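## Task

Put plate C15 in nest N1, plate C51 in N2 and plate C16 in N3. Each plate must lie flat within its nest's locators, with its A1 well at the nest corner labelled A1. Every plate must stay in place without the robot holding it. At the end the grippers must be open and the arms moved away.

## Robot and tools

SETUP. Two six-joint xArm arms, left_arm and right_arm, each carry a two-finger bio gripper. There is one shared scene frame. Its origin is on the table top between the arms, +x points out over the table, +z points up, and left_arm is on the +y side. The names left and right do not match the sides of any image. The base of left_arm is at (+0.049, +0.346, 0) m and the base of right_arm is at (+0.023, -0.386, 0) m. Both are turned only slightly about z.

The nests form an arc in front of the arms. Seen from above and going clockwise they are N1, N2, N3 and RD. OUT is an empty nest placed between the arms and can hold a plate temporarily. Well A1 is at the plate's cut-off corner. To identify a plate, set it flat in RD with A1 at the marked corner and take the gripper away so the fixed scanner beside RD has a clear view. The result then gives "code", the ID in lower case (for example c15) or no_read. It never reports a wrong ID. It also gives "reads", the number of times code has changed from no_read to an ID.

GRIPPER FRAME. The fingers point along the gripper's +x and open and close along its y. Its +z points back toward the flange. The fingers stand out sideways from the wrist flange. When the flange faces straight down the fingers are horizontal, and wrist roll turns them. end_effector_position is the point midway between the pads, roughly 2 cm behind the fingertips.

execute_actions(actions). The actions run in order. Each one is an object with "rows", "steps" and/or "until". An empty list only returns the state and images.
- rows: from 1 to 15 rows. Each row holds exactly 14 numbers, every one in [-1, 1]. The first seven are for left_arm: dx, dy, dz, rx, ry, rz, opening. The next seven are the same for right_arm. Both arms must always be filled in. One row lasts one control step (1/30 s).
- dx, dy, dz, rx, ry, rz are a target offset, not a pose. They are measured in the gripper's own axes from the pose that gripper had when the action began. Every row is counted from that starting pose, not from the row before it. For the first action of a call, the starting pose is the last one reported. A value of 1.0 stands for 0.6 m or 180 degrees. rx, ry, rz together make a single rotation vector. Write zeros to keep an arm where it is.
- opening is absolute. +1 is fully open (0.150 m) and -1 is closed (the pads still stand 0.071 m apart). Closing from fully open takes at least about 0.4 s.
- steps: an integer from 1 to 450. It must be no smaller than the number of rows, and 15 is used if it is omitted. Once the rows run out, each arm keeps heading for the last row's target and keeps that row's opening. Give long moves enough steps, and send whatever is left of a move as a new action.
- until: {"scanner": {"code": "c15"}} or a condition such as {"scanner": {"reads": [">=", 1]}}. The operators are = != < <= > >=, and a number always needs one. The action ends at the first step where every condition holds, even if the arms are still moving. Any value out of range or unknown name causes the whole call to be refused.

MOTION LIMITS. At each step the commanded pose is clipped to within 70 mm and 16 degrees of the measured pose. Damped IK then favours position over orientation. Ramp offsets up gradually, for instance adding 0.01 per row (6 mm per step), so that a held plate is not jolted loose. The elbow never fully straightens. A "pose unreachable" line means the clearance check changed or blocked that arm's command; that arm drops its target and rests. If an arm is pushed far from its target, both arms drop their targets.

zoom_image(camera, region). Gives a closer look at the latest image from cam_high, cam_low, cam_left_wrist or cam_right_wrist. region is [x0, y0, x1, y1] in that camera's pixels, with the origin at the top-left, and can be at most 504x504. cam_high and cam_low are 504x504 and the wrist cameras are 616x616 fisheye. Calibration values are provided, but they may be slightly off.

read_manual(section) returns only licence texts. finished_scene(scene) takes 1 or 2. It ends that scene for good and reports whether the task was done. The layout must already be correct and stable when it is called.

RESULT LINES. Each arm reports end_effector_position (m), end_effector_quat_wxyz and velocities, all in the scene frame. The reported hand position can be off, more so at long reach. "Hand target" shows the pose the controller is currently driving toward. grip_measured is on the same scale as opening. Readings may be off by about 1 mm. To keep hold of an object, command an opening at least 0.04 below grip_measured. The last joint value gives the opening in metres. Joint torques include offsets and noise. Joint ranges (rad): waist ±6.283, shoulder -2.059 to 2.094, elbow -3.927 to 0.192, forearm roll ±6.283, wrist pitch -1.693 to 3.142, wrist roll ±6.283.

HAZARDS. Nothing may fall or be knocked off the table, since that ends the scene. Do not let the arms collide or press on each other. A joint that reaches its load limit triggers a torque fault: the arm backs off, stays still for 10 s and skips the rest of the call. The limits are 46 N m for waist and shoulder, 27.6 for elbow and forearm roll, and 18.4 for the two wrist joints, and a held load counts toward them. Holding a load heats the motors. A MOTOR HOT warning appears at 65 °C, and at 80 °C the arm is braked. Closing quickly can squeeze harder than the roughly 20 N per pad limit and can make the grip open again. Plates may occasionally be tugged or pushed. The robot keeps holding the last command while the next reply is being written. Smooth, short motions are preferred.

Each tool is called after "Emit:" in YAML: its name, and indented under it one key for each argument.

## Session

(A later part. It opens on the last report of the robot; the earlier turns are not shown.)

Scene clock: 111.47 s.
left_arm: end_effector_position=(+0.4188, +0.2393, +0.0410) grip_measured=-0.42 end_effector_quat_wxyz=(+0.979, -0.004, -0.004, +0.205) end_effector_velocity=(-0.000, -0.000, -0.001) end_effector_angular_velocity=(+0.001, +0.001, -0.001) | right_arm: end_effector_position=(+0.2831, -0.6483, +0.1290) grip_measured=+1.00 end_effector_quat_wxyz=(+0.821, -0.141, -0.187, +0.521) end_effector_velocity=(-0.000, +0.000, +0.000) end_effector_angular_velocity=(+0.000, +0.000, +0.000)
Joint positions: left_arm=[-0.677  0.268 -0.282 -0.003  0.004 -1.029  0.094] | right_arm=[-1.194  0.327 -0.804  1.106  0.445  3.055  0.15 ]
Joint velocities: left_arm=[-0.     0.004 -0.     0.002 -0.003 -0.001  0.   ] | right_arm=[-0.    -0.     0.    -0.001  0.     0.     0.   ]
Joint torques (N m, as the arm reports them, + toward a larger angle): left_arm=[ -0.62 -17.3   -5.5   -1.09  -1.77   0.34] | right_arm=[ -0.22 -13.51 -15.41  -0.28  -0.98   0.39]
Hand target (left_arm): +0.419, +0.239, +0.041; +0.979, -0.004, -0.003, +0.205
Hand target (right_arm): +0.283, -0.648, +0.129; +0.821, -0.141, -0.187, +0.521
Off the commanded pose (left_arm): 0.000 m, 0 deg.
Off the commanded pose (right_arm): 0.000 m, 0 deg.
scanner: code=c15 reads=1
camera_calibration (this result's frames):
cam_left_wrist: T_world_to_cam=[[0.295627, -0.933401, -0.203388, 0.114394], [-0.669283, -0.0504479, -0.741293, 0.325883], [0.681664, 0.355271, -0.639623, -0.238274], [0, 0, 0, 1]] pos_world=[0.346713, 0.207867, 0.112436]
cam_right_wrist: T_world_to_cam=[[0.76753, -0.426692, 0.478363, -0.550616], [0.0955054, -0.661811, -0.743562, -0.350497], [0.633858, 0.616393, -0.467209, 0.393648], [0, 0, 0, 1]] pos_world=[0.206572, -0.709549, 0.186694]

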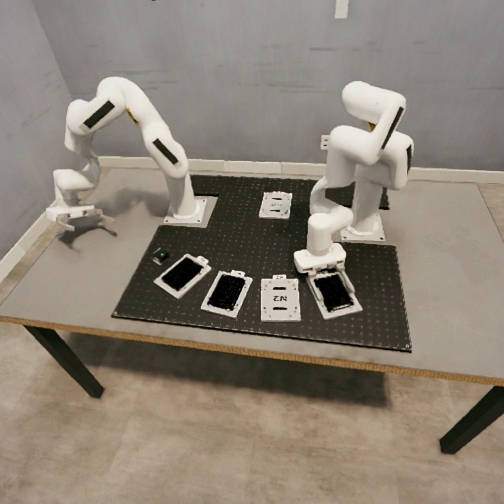

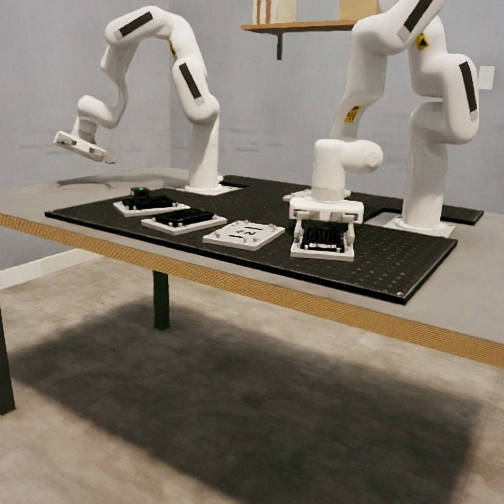

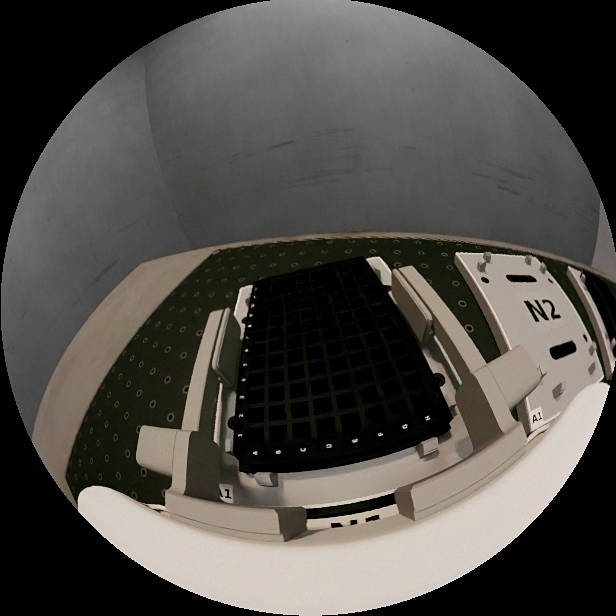

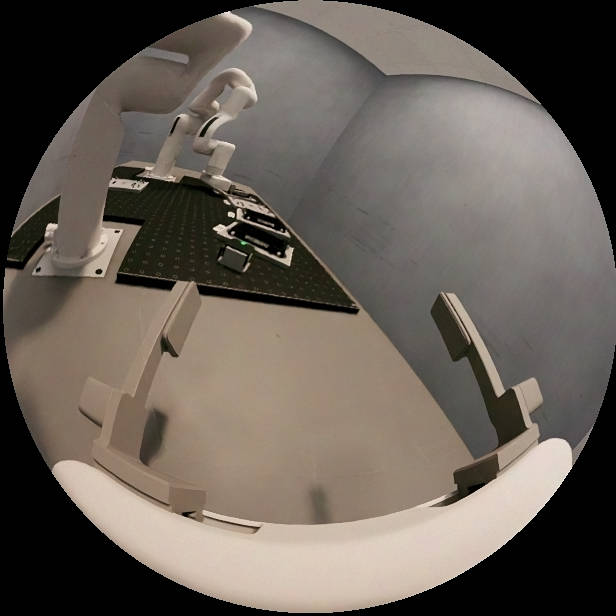

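Emit:
execute_actions:
  actions:
    - {"rows":[[0.001,-0.0007,0.0007,0,0,-0.001,-0.48,0,0,0,0,0,0,1],[0.001,-0.0007,0.0007,0,0,-0.001,-0.53,0,0,0,0,0,0,1],[0.001,-0.0007,0.0007,0,0,-0.001,-0.57,0,0,0,0,0,0,1],[0.001,-0.0007,0.0007,0,0,-0.001,-0.6,0,0,0,0,0,0,1],[0.001,-0.0007,0.0007,0,0,-0.001,-0.62,0,0,0,0,0,0,1],[0.001,-0.0007,0.0007,0,0,-0.001,-0.64,0,0,0,0,0,0,1],[0.001,-0.0007,0.0007,0,0,-0.001,-0.66,0,0,0,0,0,0,1],[0.001,-0.0007,0.0007,0,0,-0.001,-0.68,0,0,0,0,0,0,1],[0.001,-0.0007,0.0007,0,0,-0.001,-0.7,0,0,0,0,0,0,1],[0.001,-0.0007,0.0007,0,0,-0.001,-0.72,0,0,0,0,0,0,1],[0.001,-0.0007,0.0007,0,0,-0.001,-0.75,0,0,0,0,0,0,1],[0.001,-0.0007,0.0007,0,0,-0.001,-0.8,0,0,0,0,0,0,1],[0.001,-0.0007,0.0007,0,0,-0.001,-0.85,0,0,0,0,0,0,1]],"steps":19}

Scene clock: 113.97 s.
left_arm: end_effector_position=(+0.4197, +0.2389, +0.0416) grip_measured=-0.72 end_effector_quat_wxyz=(+0.979, -0.004, -0.004, +0.203) end_effector_velocity=(+0.000, -0.000, +0.000) end_effector_angular_velocity=(-0.000, -0.001, -0.001) | right_arm: end_effector_position=(+0.2831, -0.6483, +0.1290) grip_measured=+1.00 end_effector_quat_wxyz=(+0.821, -0.141, -0.187, +0.521) end_effector_velocity=(-0.000, +0.000, -0.000) end_effector_angular_velocity=(-0.000, +0.000, +0.001)
Joint positions: left_arm=[-0.675  0.266 -0.283 -0.001  0.006 -1.025  0.082] | right_arm=[-1.194  0.327 -0.804  1.106  0.445  3.055  0.15 ]
Joint velocities: left_arm=[-0.001 -0.001 -0.    -0.001  0.     0.001  0.   ] | right_arm=[-0.    -0.     0.    -0.001  0.    -0.     0.   ]
Joint torques (N m, as the arm reports them, + toward a larger angle): left_arm=[ -1.22 -16.71  -4.7   -0.82  -1.57   0.2 ] | right_arm=[ -0.36 -13.89 -15.66  -0.2   -1.02   0.41]
Hand target (left_arm): +0.419, +0.239, +0.041; +0.979, -0.004, -0.004, +0.203
Hand target (right_arm): +0.283, -0.648, +0.129; +0.821, -0.141, -0.187, +0.521
Off the commanded pose (left_arm): 0.000 m, 0 deg.
Off the commanded pose (right_arm): 0.000 m, 0 deg.
scanner: code=c15 reads=1
camera_calibration (this result's frames):
cam_left_wrist: T_world_to_cam=[[0.292664, -0.934457, -0.202826, 0.115424], [-0.668952, -0.0485182, -0.741721, 0.326353], [0.683265, 0.352755, -0.639306, -0.238464], [0, 0, 0, 1]] pos_world=[0.347468, 0.207812, 0.113022]
cam_right_wrist: T_world_to_cam=[[0.76753, -0.426692, 0.478363, -0.550616], [0.0955055, -0.661811, -0.743562, -0.350497], [0.633858, 0.616393, -0.467209, 0.393649], [0, 0, 0, 1]] pos_world=[0.206572, -0.709549, 0.186694]

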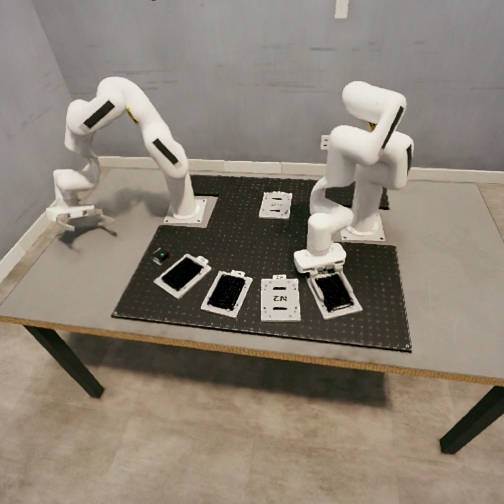

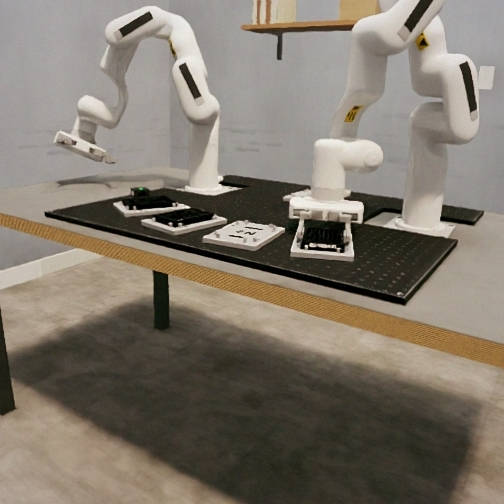

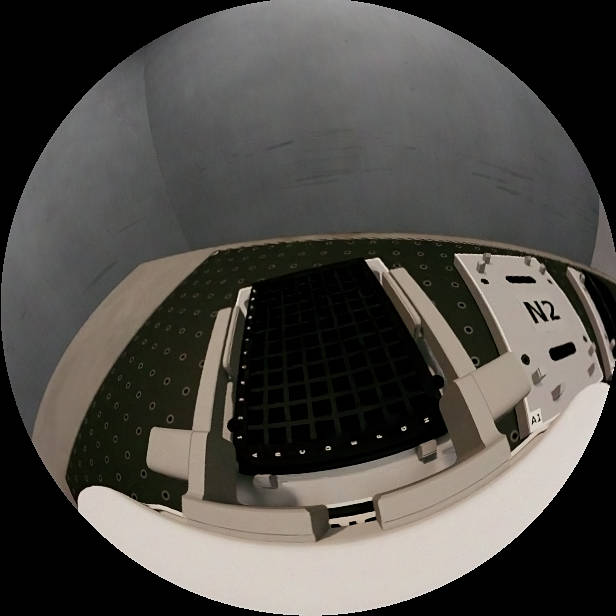

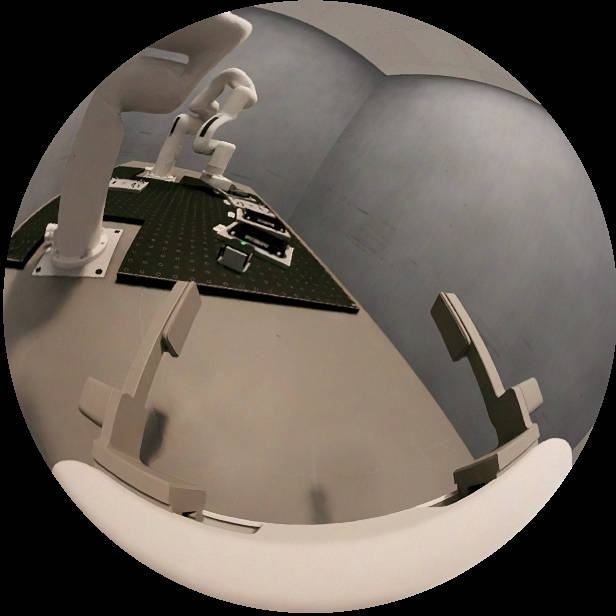

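Emit:
execute_actions:
  actions:
    - {"rows":[[0,0,0.002,0,0,0,-0.85,0,0,0,0,0,0,1],[0,0,0.004,0,0,0,-0.85,0,0,0,0,0,0,1],[0,0,0.006,0,0,0,-0.85,0,0,0,0,0,0,1],[0,0,0.008,0,0,0,-0.85,0,0,0,0,0,0,1],[0,0,0.01,0,0,0,-0.85,0,0,0,0,0,0,1],[0,0,0.013,0,0,0,-0.85,0,0,0,0,0,0,1],[0,0,0.016,0,0,0,-0.85,0,0,0,0,0,0,1],[0,0,0.02,0,0,0,-0.85,0,0,0,0,0,0,1],[0,0,0.025,0,0,0,-0.85,0,0,0,0,0,0,1],[0,0,0.03,0,0,0,-0.85,0,0,0,0,0,0,1]],"steps":24}
    - {"rows":[[-0.001,-0.006,0,0,0,-0.002,-0.85,0,0,0,0,0,0,1],[-0.003,-0.017,0,0,0,-0.005,-0.85,0,0,0,0,0,0,1],[-0.006,-0.034,0,0,0,-0.01,-0.85,0,0,0,0,0,0,1],[-0.009,-0.054,0,0,0,-0.017,-0.85,0,0,0,0,0,0,1],[-0.013,-0.076,0,0,0,-0.024,-0.85,0,0,0,0,0,0,1],[-0.017,-0.099,0,0,0,-0.031,-0.85,0,0,0,0,0,0,1],[-0.021,-0.121,0,0,0,-0.037,-0.85,0,0,0,0,0,0,1],[-0.025,-0.144,0,0,0,-0.044,-0.85,0,0,0,0,0,0,1],[-0.028,-0.166,0,0,0,-0.051,-0.85,0,0,0,0,0,0,1],[-0.032,-0.189,0,0,0,-0.058,-0.85,0,0,0,0,0,0,1],[-0.036,-0.212,0,0,0,-0.065,-0.85,0,0,0,0,0,0,1],[-0.04,-0.234,0,0,0,-0.072,-0.85,0,0,0,0,0,0,1],[-0.043,-0.254,-0.003,0,0,-0.078,-0.85,0,0,0,0,0,0,1],[-0.046,-0.271,-0.007,0,0,-0.084,-0.85,0,0,0,0,0,0,1],[-0.0482,-0.282,-0.011,0,0,-0.0872,-0.85,0,0,0,0,0,0,1]],"steps":34}

Emit:
zoom_image:
  camera: "cam_left_wrist"
  region: [170, 220, 510, 520]

Scene clock: 118.93 s.
left_arm: end_effector_position=(+0.4603, +0.0726, +0.0539) grip_measured=-0.72 end_effector_quat_wxyz=(+0.998, -0.004, -0.004, +0.068) end_effector_velocity=(+0.001, -0.002, +0.000) end_effector_angular_velocity=(-0.001, -0.001, -0.004) | right_arm: end_effector_position=(+0.2831, -0.6483, +0.1290) grip_measured=+1.00 end_effector_quat_wxyz=(+0.821, -0.141, -0.187, +0.521) end_effector_velocity=(+0.000, -0.000, +0.000) end_effector_angular_velocity=(+0.000, -0.001, -0.002)
Joint positions: left_arm=[-0.895  0.385 -0.638  0.009  0.243 -0.982  0.082] | right_arm=[-1.194  0.327 -0.804  1.106  0.445  3.055  0.15 ]
Joint velocities: left_arm=[-0.002  0.003 -0.005 -0.001  0.001  0.003 -0.   ] | right_arm=[-0.    -0.    -0.     0.002  0.    -0.     0.   ]
Joint torques (N m, as the arm reports them, + toward a larger angle): left_arm=[ -1.43 -24.2   -7.78  -0.49  -2.15   0.35] | right_arm=[ -0.79 -13.7  -15.43  -0.47  -1.17   0.47]
Hand target (left_arm): +0.460, +0.072, +0.054; +0.998, -0.004, -0.004, +0.068
Hand target (right_arm): +0.283, -0.648, +0.129; +0.821, -0.141, -0.187, +0.521
Off the commanded pose (left_arm): 0.000 m, 0 deg.
Off the commanded pose (right_arm): 0.000 m, 0 deg.
scanner: code=c15 reads=1
camera_calibration (this result's frames):
cam_left_wrist: T_world_to_cam=[[0.0297748, -0.978323, -0.204934, 0.0748904], [-0.656024, 0.135562, -0.742466, 0.335328], [0.754153, 0.156549, -0.637766, -0.218078], [0, 0, 0, 1]] pos_world=[0.382218, 0.061949, 0.125234]
cam_right_wrist: T_world_to_cam=[[0.76753, -0.426692, 0.478363, -0.550616], [0.0955055, -0.661811, -0.743562, -0.350497], [0.633858, 0.616393, -0.467209, 0.393649], [0, 0, 0, 1]] pos_world=[0.206572, -0.709549, 0.186694]

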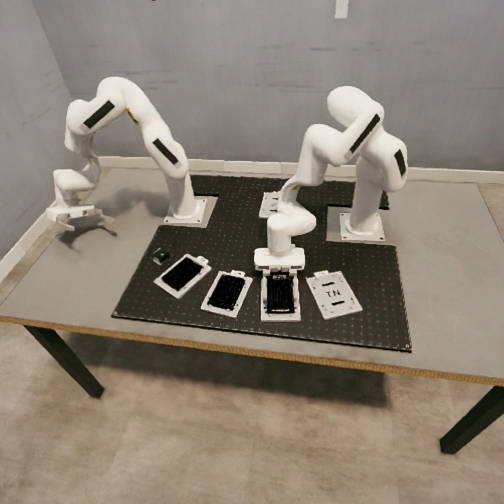

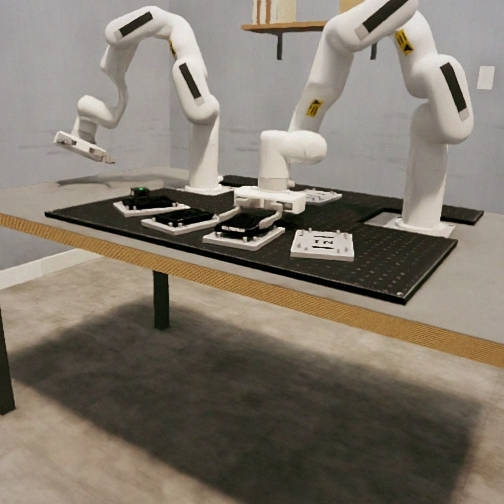

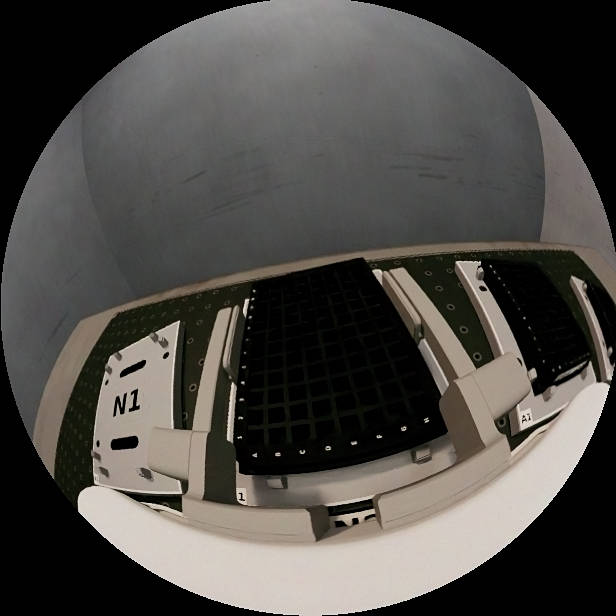

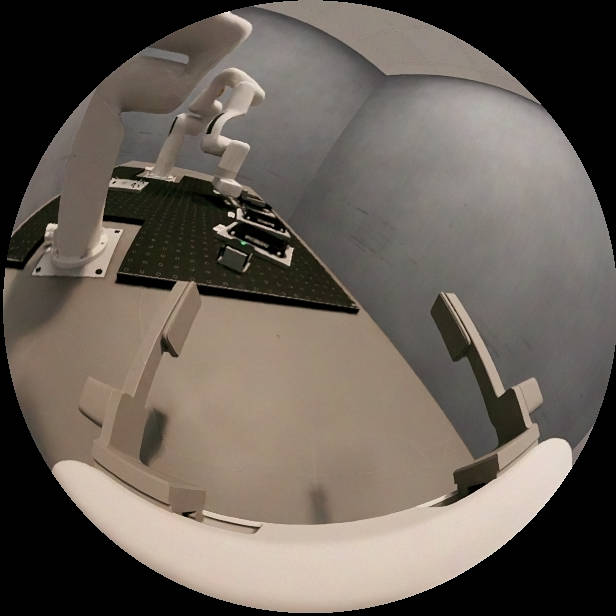

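Region (170, 220, 510, 520) of cam_left_wrist's 616x616 image, scaled by 1.482, with more detail than that image has; it fills the top 445 rows of this view, and the rest is white.

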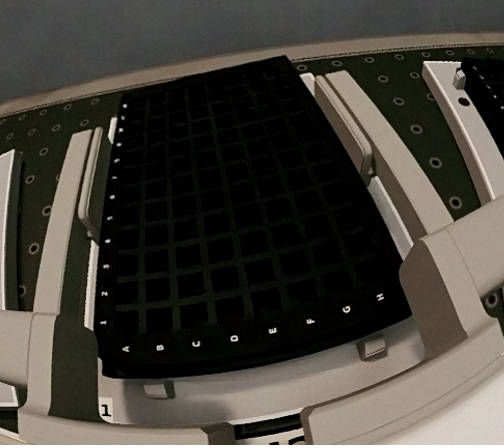

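Emit:
execute_actions:
  actions:
    - {"rows":[[0.0003,-0.0006,-0.002,0,0,0,-0.85,0,0,0,0,0,0,1],[0.0003,-0.0006,-0.004,0,0,0,-0.85,0,0,0,0,0,0,1],[0.0003,-0.0006,-0.006,0,0,0,-0.85,0,0,0,0,0,0,1],[0.0003,-0.0006,-0.008,0,0,0,-0.85,0,0,0,0,0,0,1],[0.0003,-0.0006,-0.01,0,0,0,-0.85,0,0,0,0,0,0,1],[0.0003,-0.0006,-0.012,0,0,0,-0.85,0,0,0,0,0,0,1],[0.0003,-0.0006,-0.014,0,0,0,-0.85,0,0,0,0,0,0,1],[0.0003,-0.0006,-0.016,0,0,0,-0.85,0,0,0,0,0,0,1],[0.0003,-0.0006,-0.0185,0,0,0,-0.85,0,0,0,0,0,0,1]],"steps":22}

Emit:
zoom_image:
  camera: "cam_low"
  region: [195, 190, 315, 260]

Scene clock: 121.60 s.
left_arm: end_effector_position=(+0.4606, +0.0722, +0.0429) grip_measured=-0.72 end_effector_quat_wxyz=(+0.998, -0.004, -0.004, +0.068) end_effector_velocity=(+0.000, -0.000, -0.000) end_effector_angular_velocity=(-0.001, -0.000, +0.000) | right_arm: end_effector_position=(+0.2831, -0.6483, +0.1290) grip_measured=+1.00 end_effector_quat_wxyz=(+0.821, -0.141, -0.187, +0.521) end_effector_velocity=(+0.000, +0.000, +0.000) end_effector_angular_velocity=(+0.000, -0.000, -0.001)
Joint positions: left_arm=[-0.895  0.425 -0.649  0.009  0.214 -0.982  0.082] | right_arm=[-1.194  0.327 -0.804  1.106  0.445  3.055  0.15 ]
Joint velocities: left_arm=[-0.001  0.002 -0.001 -0.001 -0.002 -0.    -0.   ] | right_arm=[ 0.     0.     0.     0.001 -0.     0.     0.   ]
Joint torques (N m, as the arm reports them, + toward a larger angle): left_arm=[ -0.85 -24.57  -7.07  -1.24  -1.86   0.39] | right_arm=[ -0.49 -13.98 -15.44  -0.41  -0.91   0.1 ]
Hand target (left_arm): +0.461, +0.072, +0.043; +0.998, -0.004, -0.004, +0.068
Hand target (right_arm): +0.283, -0.648, +0.129; +0.821, -0.141, -0.187, +0.521
Off the commanded pose (left_arm): 0.000 m, 0 deg.
Off the commanded pose (right_arm): 0.000 m, 0 deg.
scanner: code=c15 reads=1
camera_calibration (this result's frames):
cam_left_wrist: T_world_to_cam=[[0.0298506, -0.978338, -0.204851, 0.0722206], [-0.656047, 0.135446, -0.742467, 0.327414], [0.754129, 0.156555, -0.637793, -0.225266], [0, 0, 0, 1]] pos_world=[0.382523, 0.0615759, 0.114215]
cam_right_wrist: T_world_to_cam=[[0.76753, -0.426692, 0.478363, -0.550616], [0.0955056, -0.661811, -0.743562, -0.350497], [0.633858, 0.616393, -0.467209, 0.393649], [0, 0, 0, 1]] pos_world=[0.206572, -0.709549, 0.186694]

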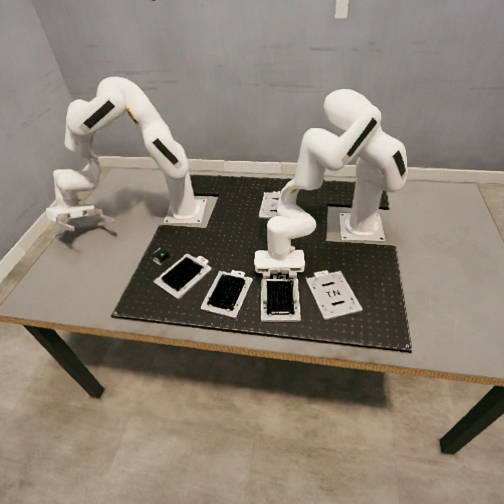

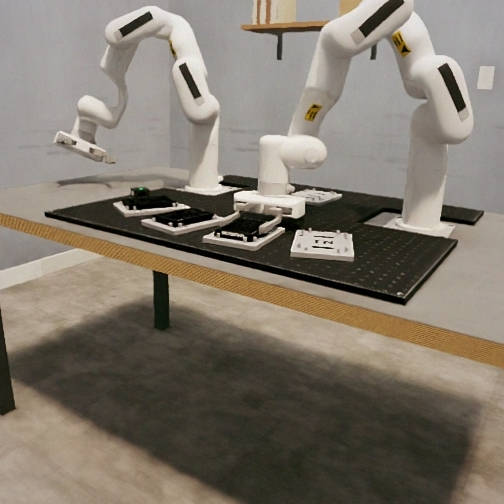

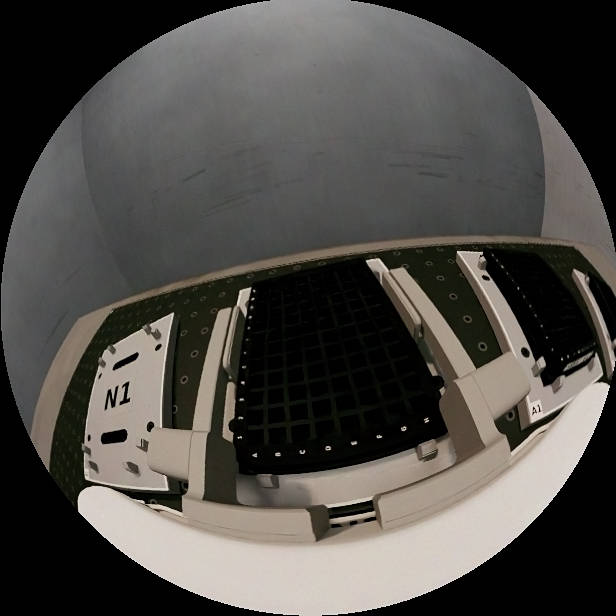

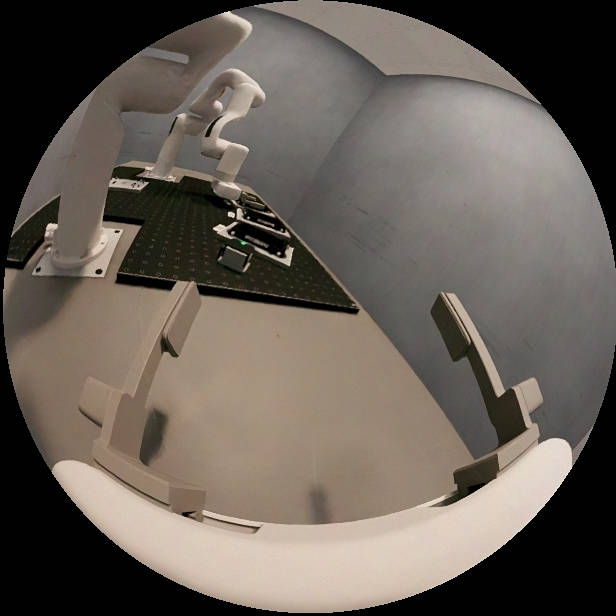

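Region (195, 190, 315, 260) of cam_low's 504x504 image, scaled by 4.200, with more detail than that image has; it fills the top 294 rows of this view, and the rest is white.

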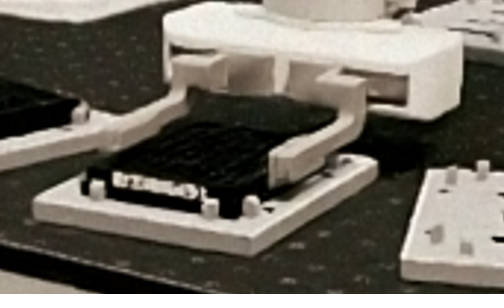

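Emit:
execute_actions:
  actions:
    - {"rows":[[0,0,-0.001,0,0,0,-0.85,0,0,0,0,0,0,1],[0,0,-0.001,0,0,0,-0.74,0,0,0,0,0,0,1],[0,0,-0.001,0,0,0,-0.7,0,0,0,0,0,0,1],[0,0,-0.001,0,0,0,-0.65,0,0,0,0,0,0,1],[0,0,-0.001,0,0,0,-0.58,0,0,0,0,0,0,1],[0,0,-0.001,0,0,0,-0.5,0,0,0,0,0,0,1],[0,0,-0.001,0,0,0,-0.42,0,0,0,0,0,0,1],[0,0,0,0,0,0,-0.42,0,0,0,0,0,0,1],[0,0,0.005,0,0,0,-0.42,0,0,0,0,0,0,1],[0,0,0.015,0,0,0,-0.42,0,0,0,0,0,0,1],[0,0,0.03,0,0,0,-0.42,0,0,0,0,0,0,1],[0,0,0.05,0,0,0,-0.42,0,0,0,0,0,0,1]],"steps":24}
    - {"rows":[[-0.004,-0.011,0,0,0,-0.004,-0.42,0,0,0,0,0,0,1],[-0.011,-0.034,0,0,0,-0.012,-0.42,0,0,0,0,0,0,1],[-0.022,-0.067,0,0,0,-0.024,-0.42,0,0,0,0,0,0,1],[-0.034,-0.107,0,0,0,-0.038,-0.42,0,0,0,0,0,0,1],[-0.049,-0.152,0,0,0,-0.054,-0.42,0,0,0,0,0,0,1],[-0.063,-0.197,0,0,0,-0.07,-0.42,0,0,0,0,0,0,1],[-0.078,-0.242,0,0,0,-0.086,-0.42,0,0,0,0,0,0,1],[-0.093,-0.287,0,0,0,-0.102,-0.42,0,0,0,0,0,0,1],[-0.107,-0.332,0,0,0,-0.118,-0.42,0,0,0,0,0,0,1],[-0.122,-0.377,0,0,0,-0.134,-0.42,0,0,0,0,0,0,1],[-0.136,-0.422,0,0,0,-0.15,-0.42,0,0,0,0,0,0,1],[-0.151,-0.466,0,0,0,-0.166,-0.42,0,0,0,0,0,0,1],[-0.163,-0.506,0,0,0,-0.18,-0.42,0,0,0,0,0,0,1],[-0.174,-0.54,0,0,0,-0.192,-0.42,0,0,0,0,0,0,1],[-0.1814,-0.562,0,0,0,-0.2,-0.42,0,0,0,0,0,0,1]],"steps":38}

Scene clock: 127.47 s.
left_arm: end_effector_position=(+0.3975, -0.2726, +0.0740) grip_measured=-0.42 end_effector_quat_wxyz=(+0.970, -0.004, -0.005, -0.244) end_effector_velocity=(+0.011, -0.033, -0.002) end_effector_angular_velocity=(+0.029, +0.004, +0.023) | right_arm: end_effector_position=(+0.2831, -0.6483, +0.1290) grip_measured=+1.00 end_effector_quat_wxyz=(+0.821, -0.141, -0.187, +0.521) end_effector_velocity=(-0.000, +0.000, -0.000) end_effector_angular_velocity=(-0.001, +0.001, +0.001)
Joint positions: left_arm=[-1.251  0.767 -1.449  0.007  0.669 -0.705  0.094] | right_arm=[-1.194  0.327 -0.804  1.106  0.445  3.055  0.15 ]
Joint velocities: left_arm=[-0.008  0.111 -0.215  0.011  0.132 -0.039 -0.   ] | right_arm=[ 0.    -0.    -0.    -0.002 -0.     0.     0.   ]
Joint torques (N m, as the arm reports them, + toward a larger angle): left_arm=[ -1.6  -37.36 -10.01  -0.82  -1.68   0.27] | right_arm=[ -0.27 -14.45 -15.65  -0.56  -1.04   0.47]
Hand target (left_arm): +0.398, -0.276, +0.073; +0.970, -0.002, -0.005, -0.244
Hand target (right_arm): +0.283, -0.648, +0.129; +0.821, -0.141, -0.187, +0.521
Off the commanded pose (left_arm): 0.004 m, 0 deg.
Off the commanded pose (right_arm): 0.000 m, 0 deg.
scanner: code=c15 reads=1
camera_calibration (this result's frames):
cam_left_wrist: T_world_to_cam=[[-0.550918, -0.808211, -0.20805, 0.0206088], [-0.446247, 0.495942, -0.74492, 0.370847], [0.705233, -0.317548, -0.633885, -0.213976], [0, 0, 0, 1]] pos_world=[0.327746, -0.23521, 0.144903]
cam_right_wrist: T_world_to_cam=[[0.76753, -0.426692, 0.478363, -0.550616], [0.0955056, -0.661811, -0.743562, -0.350497], [0.633858, 0.616393, -0.467209, 0.393649], [0, 0, 0, 1]] pos_world=[0.206572, -0.709548, 0.186694]

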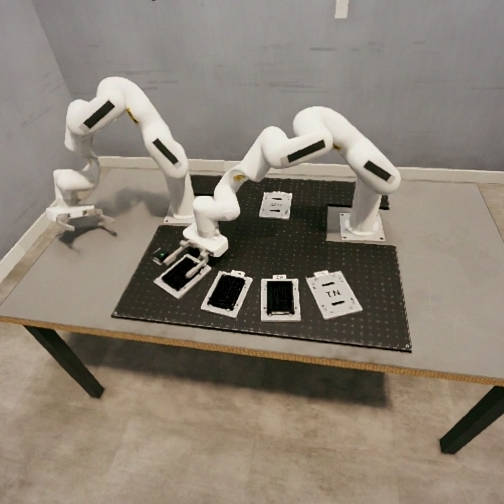

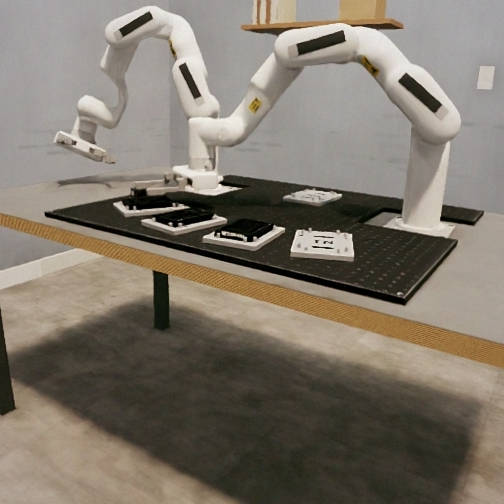

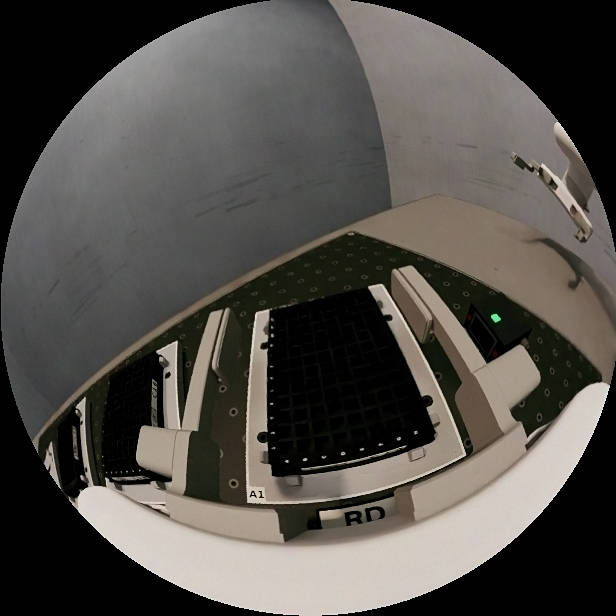

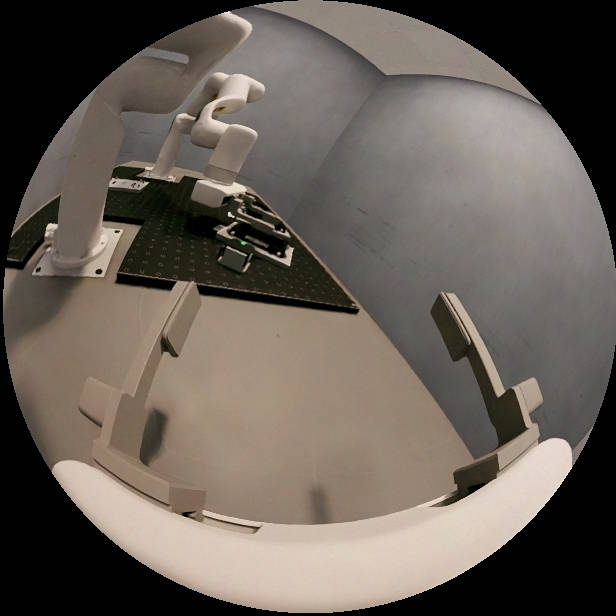

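Emit:
execute_actions:
  actions:
    - {"rows":[[0.0043,-0.0047,-0.004,-0.002,0.002,0,-0.42,0,0,0,0,0,0,1],[0.0043,-0.0047,-0.01,-0.002,0.002,0,-0.42,0,0,0,0,0,0,1],[0.0043,-0.0047,-0.017,-0.002,0.002,0,-0.42,0,0,0,0,0,0,1],[0.0043,-0.0047,-0.024,-0.002,0.002,0,-0.42,0,0,0,0,0,0,1],[0.0043,-0.0047,-0.031,-0.002,0.002,0,-0.42,0,0,0,0,0,0,1],[0.0043,-0.0047,-0.038,-0.002,0.002,0,-0.42,0,0,0,0,0,0,1],[0.0043,-0.0047,-0.044,-0.002,0.002,0,-0.42,0,0,0,0,0,0,1],[0.0043,-0.0047,-0.0497,-0.002,0.002,0,-0.45,0,0,0,0,0,0,1]],"steps":24}

Emit:
zoom_image:
  camera: "cam_left_wrist"
  region: [170, 220, 510, 520]

Scene clock: 129.73 s.
left_arm: end_effector_position=(+0.3986, -0.2766, +0.0444) grip_measured=-0.45 end_effector_quat_wxyz=(+0.970, -0.006, -0.002, -0.244) end_effector_velocity=(+0.001, +0.001, -0.001) end_effector_angular_velocity=(+0.001, +0.000, +0.001) | right_arm: end_effector_position=(+0.2831, -0.6483, +0.1290) grip_measured=+1.00 end_effector_quat_wxyz=(+0.821, -0.141, -0.187, +0.521) end_effector_velocity=(+0.000, -0.000, +0.000) end_effector_angular_velocity=(+0.000, -0.000, -0.001)
Joint positions: left_arm=[-1.251  0.844 -1.49  -0.008  0.633 -0.693  0.093] | right_arm=[-1.194  0.327 -0.804  1.106  0.445  3.055  0.15 ]
Joint velocities: left_arm=[ 0.001  0.002 -0.    -0.    -0.001 -0.     0.   ] | right_arm=[ 0.     0.    -0.     0.001 -0.    -0.     0.   ]
Joint torques (N m, as the arm reports them, + toward a larger angle): left_arm=[ -1.21 -36.82 -10.4   -0.97  -1.85   0.36] | right_arm=[  0.24 -13.63 -15.81  -0.42  -1.03   0.37]
Hand target (left_arm): +0.399, -0.277, +0.044; +0.970, -0.006, -0.002, -0.244
Hand target (right_arm): +0.283, -0.648, +0.129; +0.821, -0.141, -0.187, +0.521
Off the commanded pose (left_arm): 0.000 m, 0 deg.
Off the commanded pose (right_arm): 0.000 m, 0 deg.
scanner: code=no_read reads=1
camera_calibration (this result's frames):
cam_left_wrist: T_world_to_cam=[[-0.552758, -0.8087, -0.201155, 0.0121498], [-0.452464, 0.493951, -0.742488, 0.353115], [0.699811, -0.319401, -0.638943, -0.232926], [0, 0, 0, 1]] pos_world=[0.329491, -0.238993, 0.115802]
cam_right_wrist: T_world_to_cam=[[0.76753, -0.426692, 0.478363, -0.550616], [0.0955056, -0.661811, -0.743562, -0.350497], [0.633858, 0.616393, -0.467209, 0.393649], [0, 0, 0, 1]] pos_world=[0.206572, -0.709549, 0.186694]

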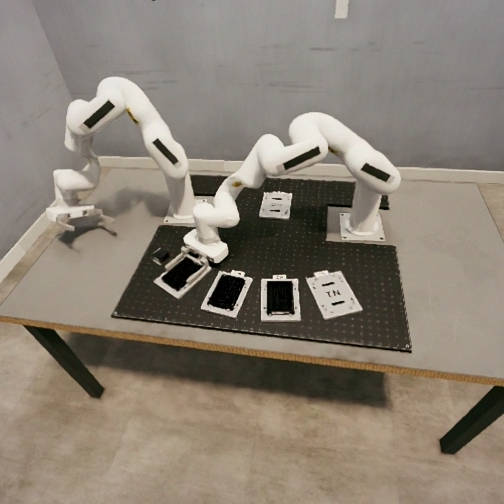

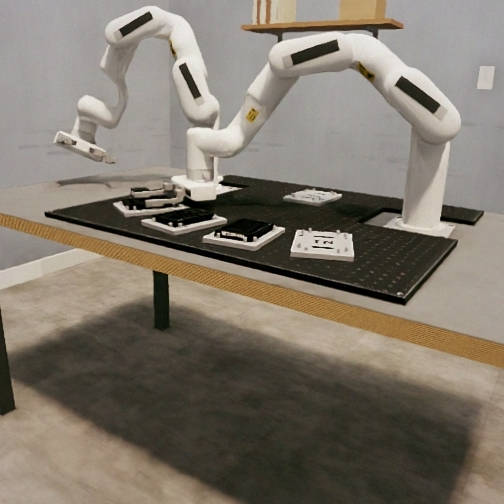

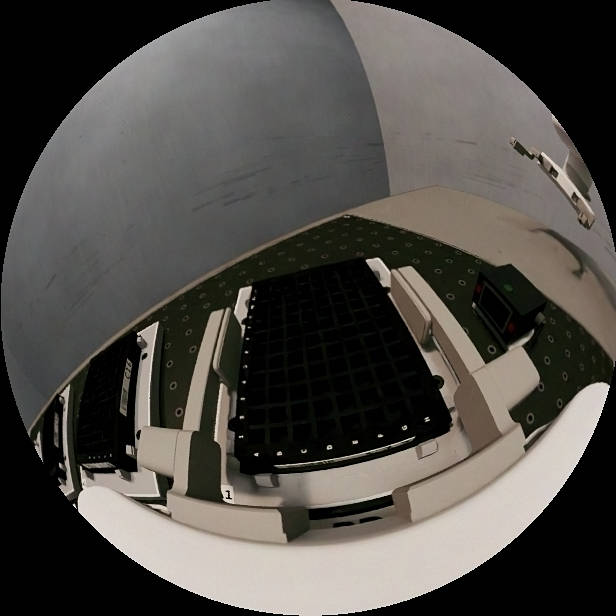

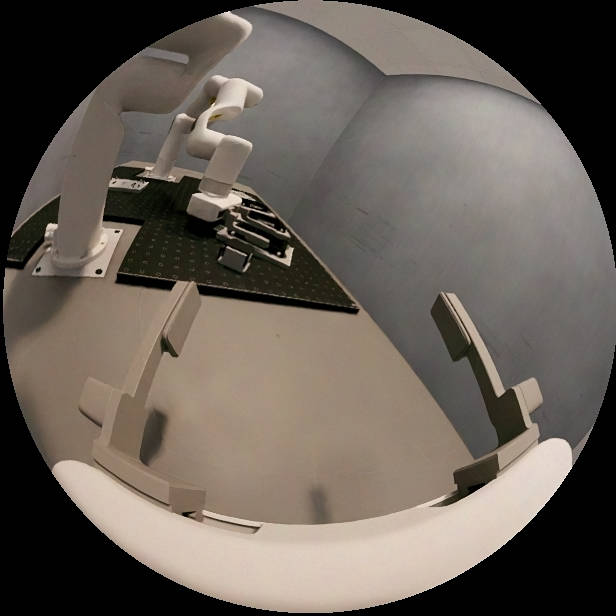

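Region (170, 220, 510, 520) of cam_left_wrist's 616x616 image, scaled by 1.482, with more detail than that image has; it fills the top 445 rows of this view, and the rest is white.

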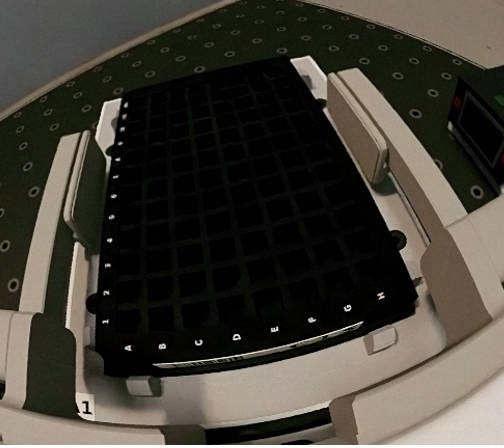

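Well aligned. Close and lift.

Emit:
execute_actions:
  actions:
    - {"rows":[[0,0,-0.0007,0,0,0,-0.5,0,0,0,0,0,0,1],[0,0,-0.0007,0,0,0,-0.55,0,0,0,0,0,0,1],[0,0,-0.0007,0,0,0,-0.59,0,0,0,0,0,0,1],[0,0,-0.0007,0,0,0,-0.62,0,0,0,0,0,0,1],[0,0,-0.0007,0,0,0,-0.64,0,0,0,0,0,0,1],[0,0,-0.0007,0,0,0,-0.66,0,0,0,0,0,0,1],[0,0,-0.0007,0,0,0,-0.68,0,0,0,0,0,0,1],[0,0,-0.0007,0,0,0,-0.7,0,0,0,0,0,0,1],[0,0,-0.0007,0,0,0,-0.72,0,0,0,0,0,0,1],[0,0,-0.0007,0,0,0,-0.75,0,0,0,0,0,0,1],[0,0,-0.0007,0,0,0,-0.8,0,0,0,0,0,0,1],[0,0,-0.0007,0,0,0,-0.85,0,0,0,0,0,0,1]],"steps":20}
    - {"rows":[[0,0,0.002,0,0,0,-0.85,0,0,0,0,0,0,1],[0,0,0.004,0,0,0,-0.85,0,0,0,0,0,0,1],[0,0,0.006,0,0,0,-0.85,0,0,0,0,0,0,1],[0,0,0.008,0,0,0,-0.85,0,0,0,0,0,0,1],[0,0,0.01,0,0,0,-0.85,0,0,0,0,0,0,1],[0,0,0.013,0,0,0,-0.85,0,0,0,0,0,0,1],[0,0,0.016,0,0,0,-0.85,0,0,0,0,0,0,1],[0,0,0.02,0,0,0,-0.85,0,0,0,0,0,0,1],[0,0,0.025,0,0,0,-0.85,0,0,0,0,0,0,1],[0,0,0.032,0,0,0,-0.85,0,0,0,0,0,0,1],[0,0,0.04,0,0,0,-0.85,0,0,0,0,0,0,1],[0,0,0.05,0,0,0,-0.85,0,0,0,0,0,0,1],[0,0,0.06,0,0,0,-0.85,0,0,0,0,0,0,1],[0,0,0.068,0,0,0,-0.85,0,0,0,0,0,0,1]],"steps":26}

Scene clock: 133.77 s.
left_arm: end_effector_position=(+0.3985, -0.2760, +0.0840) grip_measured=-0.72 end_effector_quat_wxyz=(+0.970, -0.006, -0.002, -0.245) end_effector_velocity=(+0.000, -0.003, +0.008) end_effector_angular_velocity=(-0.009, -0.004, -0.002) | right_arm: end_effector_position=(+0.2831, -0.6483, +0.1290) grip_measured=+1.00 end_effector_quat_wxyz=(+0.821, -0.141, -0.187, +0.521) end_effector_velocity=(+0.000, -0.000, +0.000) end_effector_angular_velocity=(+0.000, -0.001, -0.002)
Joint positions: left_arm=[-1.251  0.753 -1.464 -0.007  0.699 -0.694  0.082] | right_arm=[-1.194  0.327 -0.804  1.106  0.445  3.055  0.15 ]
Joint velocities: left_arm=[-0.001 -0.011 -0.002  0.     0.004  0.     0.   ] | right_arm=[-0.    -0.    -0.     0.002  0.    -0.     0.   ]
Joint torques (N m, as the arm reports them, + toward a larger angle): left_arm=[ -1.06 -36.4  -10.7   -0.48  -1.78   0.42] | right_arm=[ -0.7  -13.56 -15.4   -0.34  -1.31   0.23]
Hand target (left_arm): +0.399, -0.276, +0.085; +0.970, -0.006, -0.002, -0.245
Hand target (right_arm): +0.283, -0.648, +0.129; +0.821, -0.141, -0.187, +0.521
Off the commanded pose (left_arm): 0.001 m, 0 deg.
Off the commanded pose (right_arm): 0.000 m, 0 deg.
scanner: code=no_read reads=1
camera_calibration (this result's frames):
cam_left_wrist: T_world_to_cam=[[-0.552971, -0.808414, -0.20172, 0.0207096], [-0.452481, 0.494656, -0.742009, 0.382342], [0.699632, -0.319035, -0.639322, -0.207194], [0, 0, 0, 1]] pos_world=[0.329414, -0.238488, 0.155415]
cam_right_wrist: T_world_to_cam=[[0.76753, -0.426692, 0.478363, -0.550616], [0.0955057, -0.661811, -0.743562, -0.350497], [0.633858, 0.616393, -0.467209, 0.393649], [0, 0, 0, 1]] pos_world=[0.206572, -0.709548, 0.186694]

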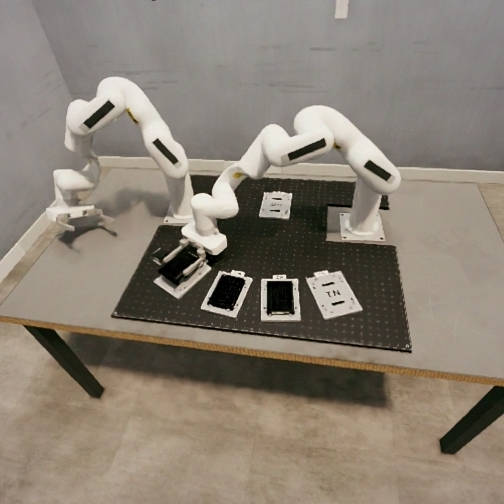

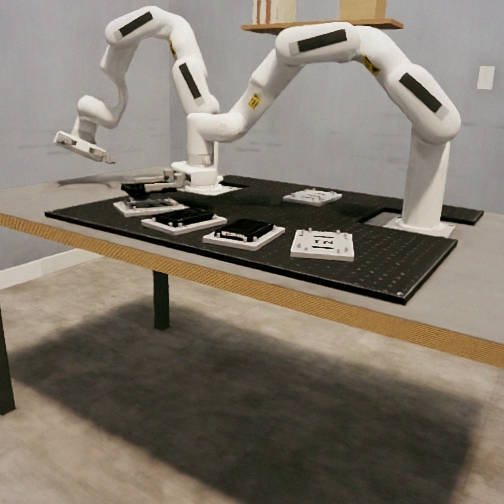

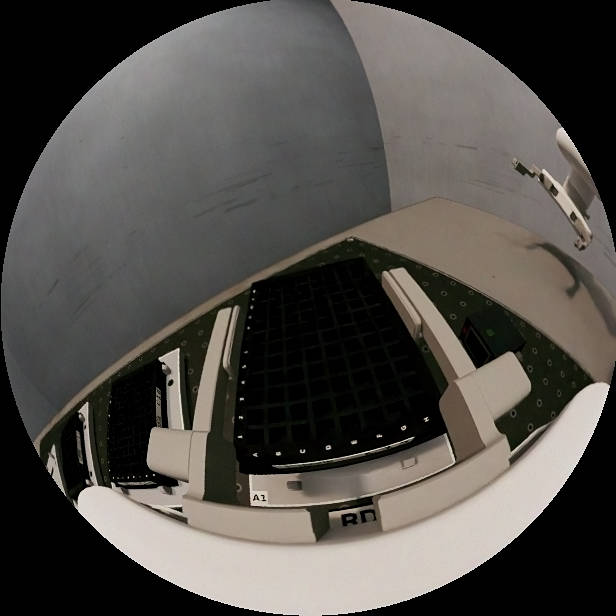

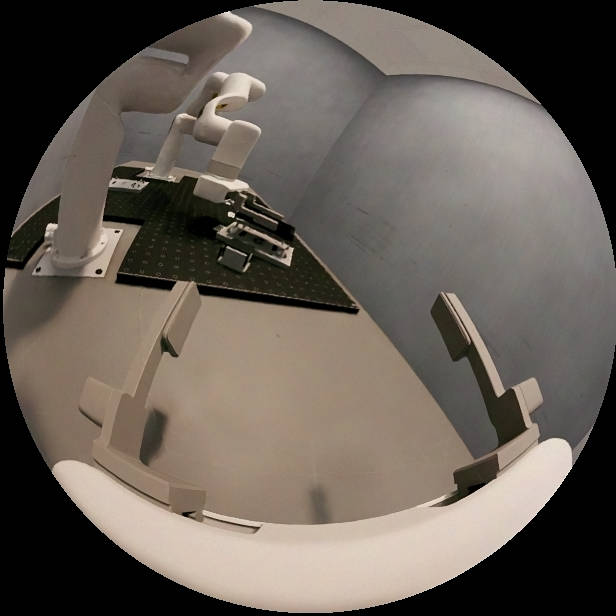

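Emit:
execute_actions:
  actions: []

Scene clock: 137.80 s.
left_arm: end_effector_position=(+0.3986, -0.2763, +0.0851) grip_measured=-0.72 end_effector_quat_wxyz=(+0.970, -0.006, -0.002, -0.245) end_effector_velocity=(-0.000, -0.000, +0.000) end_effector_angular_velocity=(-0.000, -0.000, -0.001) | right_arm: end_effector_position=(+0.2831, -0.6483, +0.1290) grip_measured=+1.00 end_effector_quat_wxyz=(+0.821, -0.141, -0.187, +0.521) end_effector_velocity=(-0.000, -0.000, -0.000) end_effector_angular_velocity=(-0.000, +0.000, +0.000)
Joint positions: left_arm=[-1.251  0.752 -1.464 -0.007  0.699 -0.694  0.082] | right_arm=[-1.194  0.327 -0.804  1.106  0.445  3.055  0.15 ]
Joint velocities: left_arm=[-0.001 -0.    -0.     0.001  0.     0.     0.   ] | right_arm=[ 0.  0. -0. -0. -0.  0.  0.]
Joint torques (N m, as the arm reports them, + toward a larger angle): left_arm=[ -0.52 -36.65 -10.26  -0.53  -1.86   0.37] | right_arm=[ -0.66 -13.57 -15.69  -0.74  -1.02   0.7 ]
Hand target (left_arm): +0.399, -0.276, +0.085; +0.970, -0.006, -0.002, -0.245
Hand target (right_arm): +0.283, -0.648, +0.129; +0.821, -0.141, -0.187, +0.521
Off the commanded pose (left_arm): 0.000 m, 0 deg.
Off the commanded pose (right_arm): 0.000 m, 0 deg.
scanner: code=no_read reads=1
camera_calibration (this result's frames):
cam_left_wrist: T_world_to_cam=[[-0.552908, -0.808641, -0.200977, 0.0205938], [-0.45209, 0.493743, -0.742855, 0.383019], [0.699934, -0.319871, -0.638573, -0.207069], [0, 0, 0, 1]] pos_world=[0.32948, -0.238696, 0.156438]
cam_right_wrist: T_world_to_cam=[[0.76753, -0.426692, 0.478363, -0.550616], [0.0955056, -0.661811, -0.743562, -0.350497], [0.633858, 0.616393, -0.467209, 0.393649], [0, 0, 0, 1]] pos_world=[0.206572, -0.709549, 0.186694]

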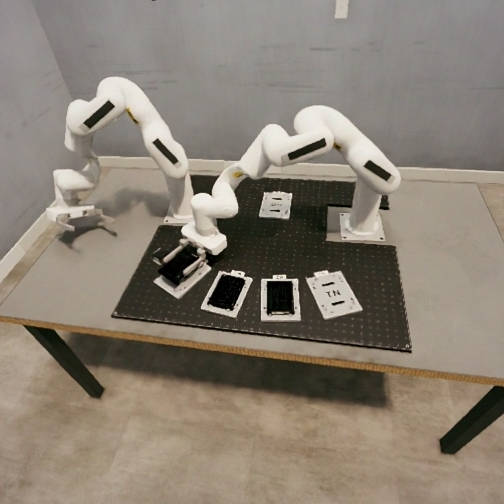

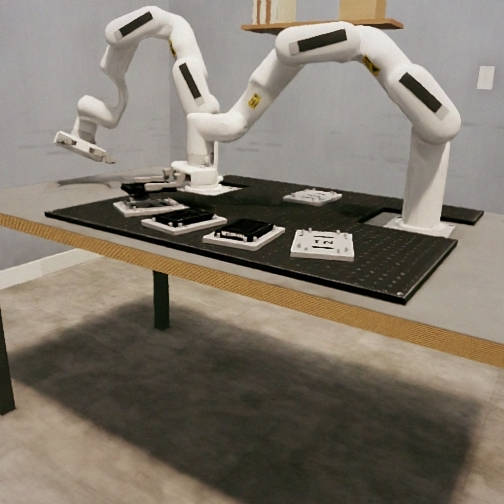

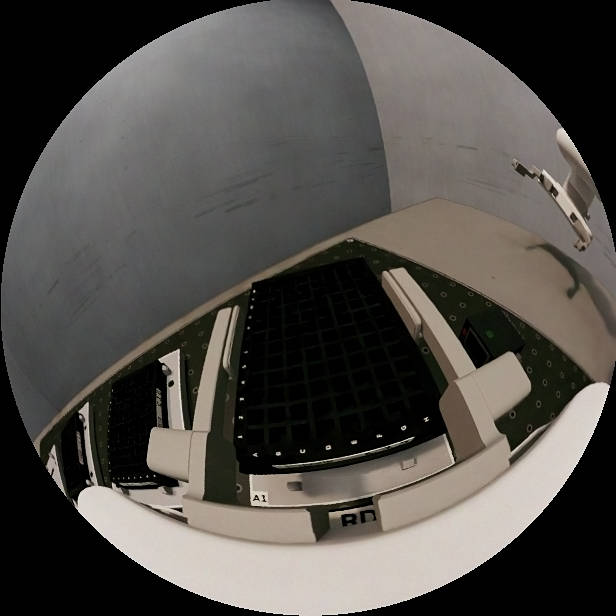

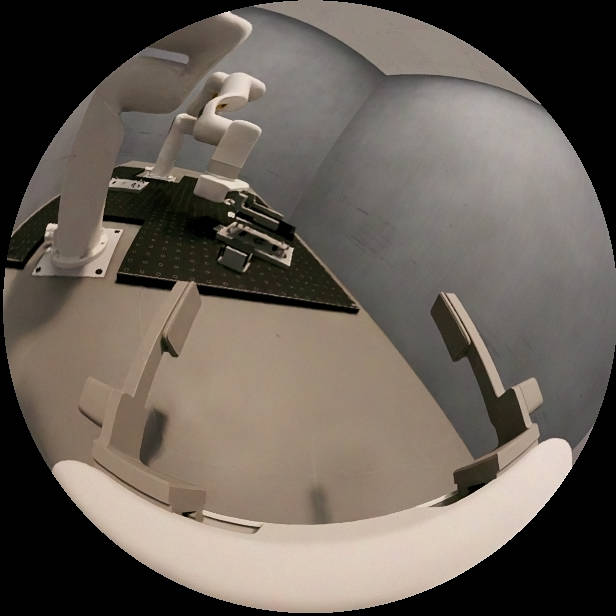

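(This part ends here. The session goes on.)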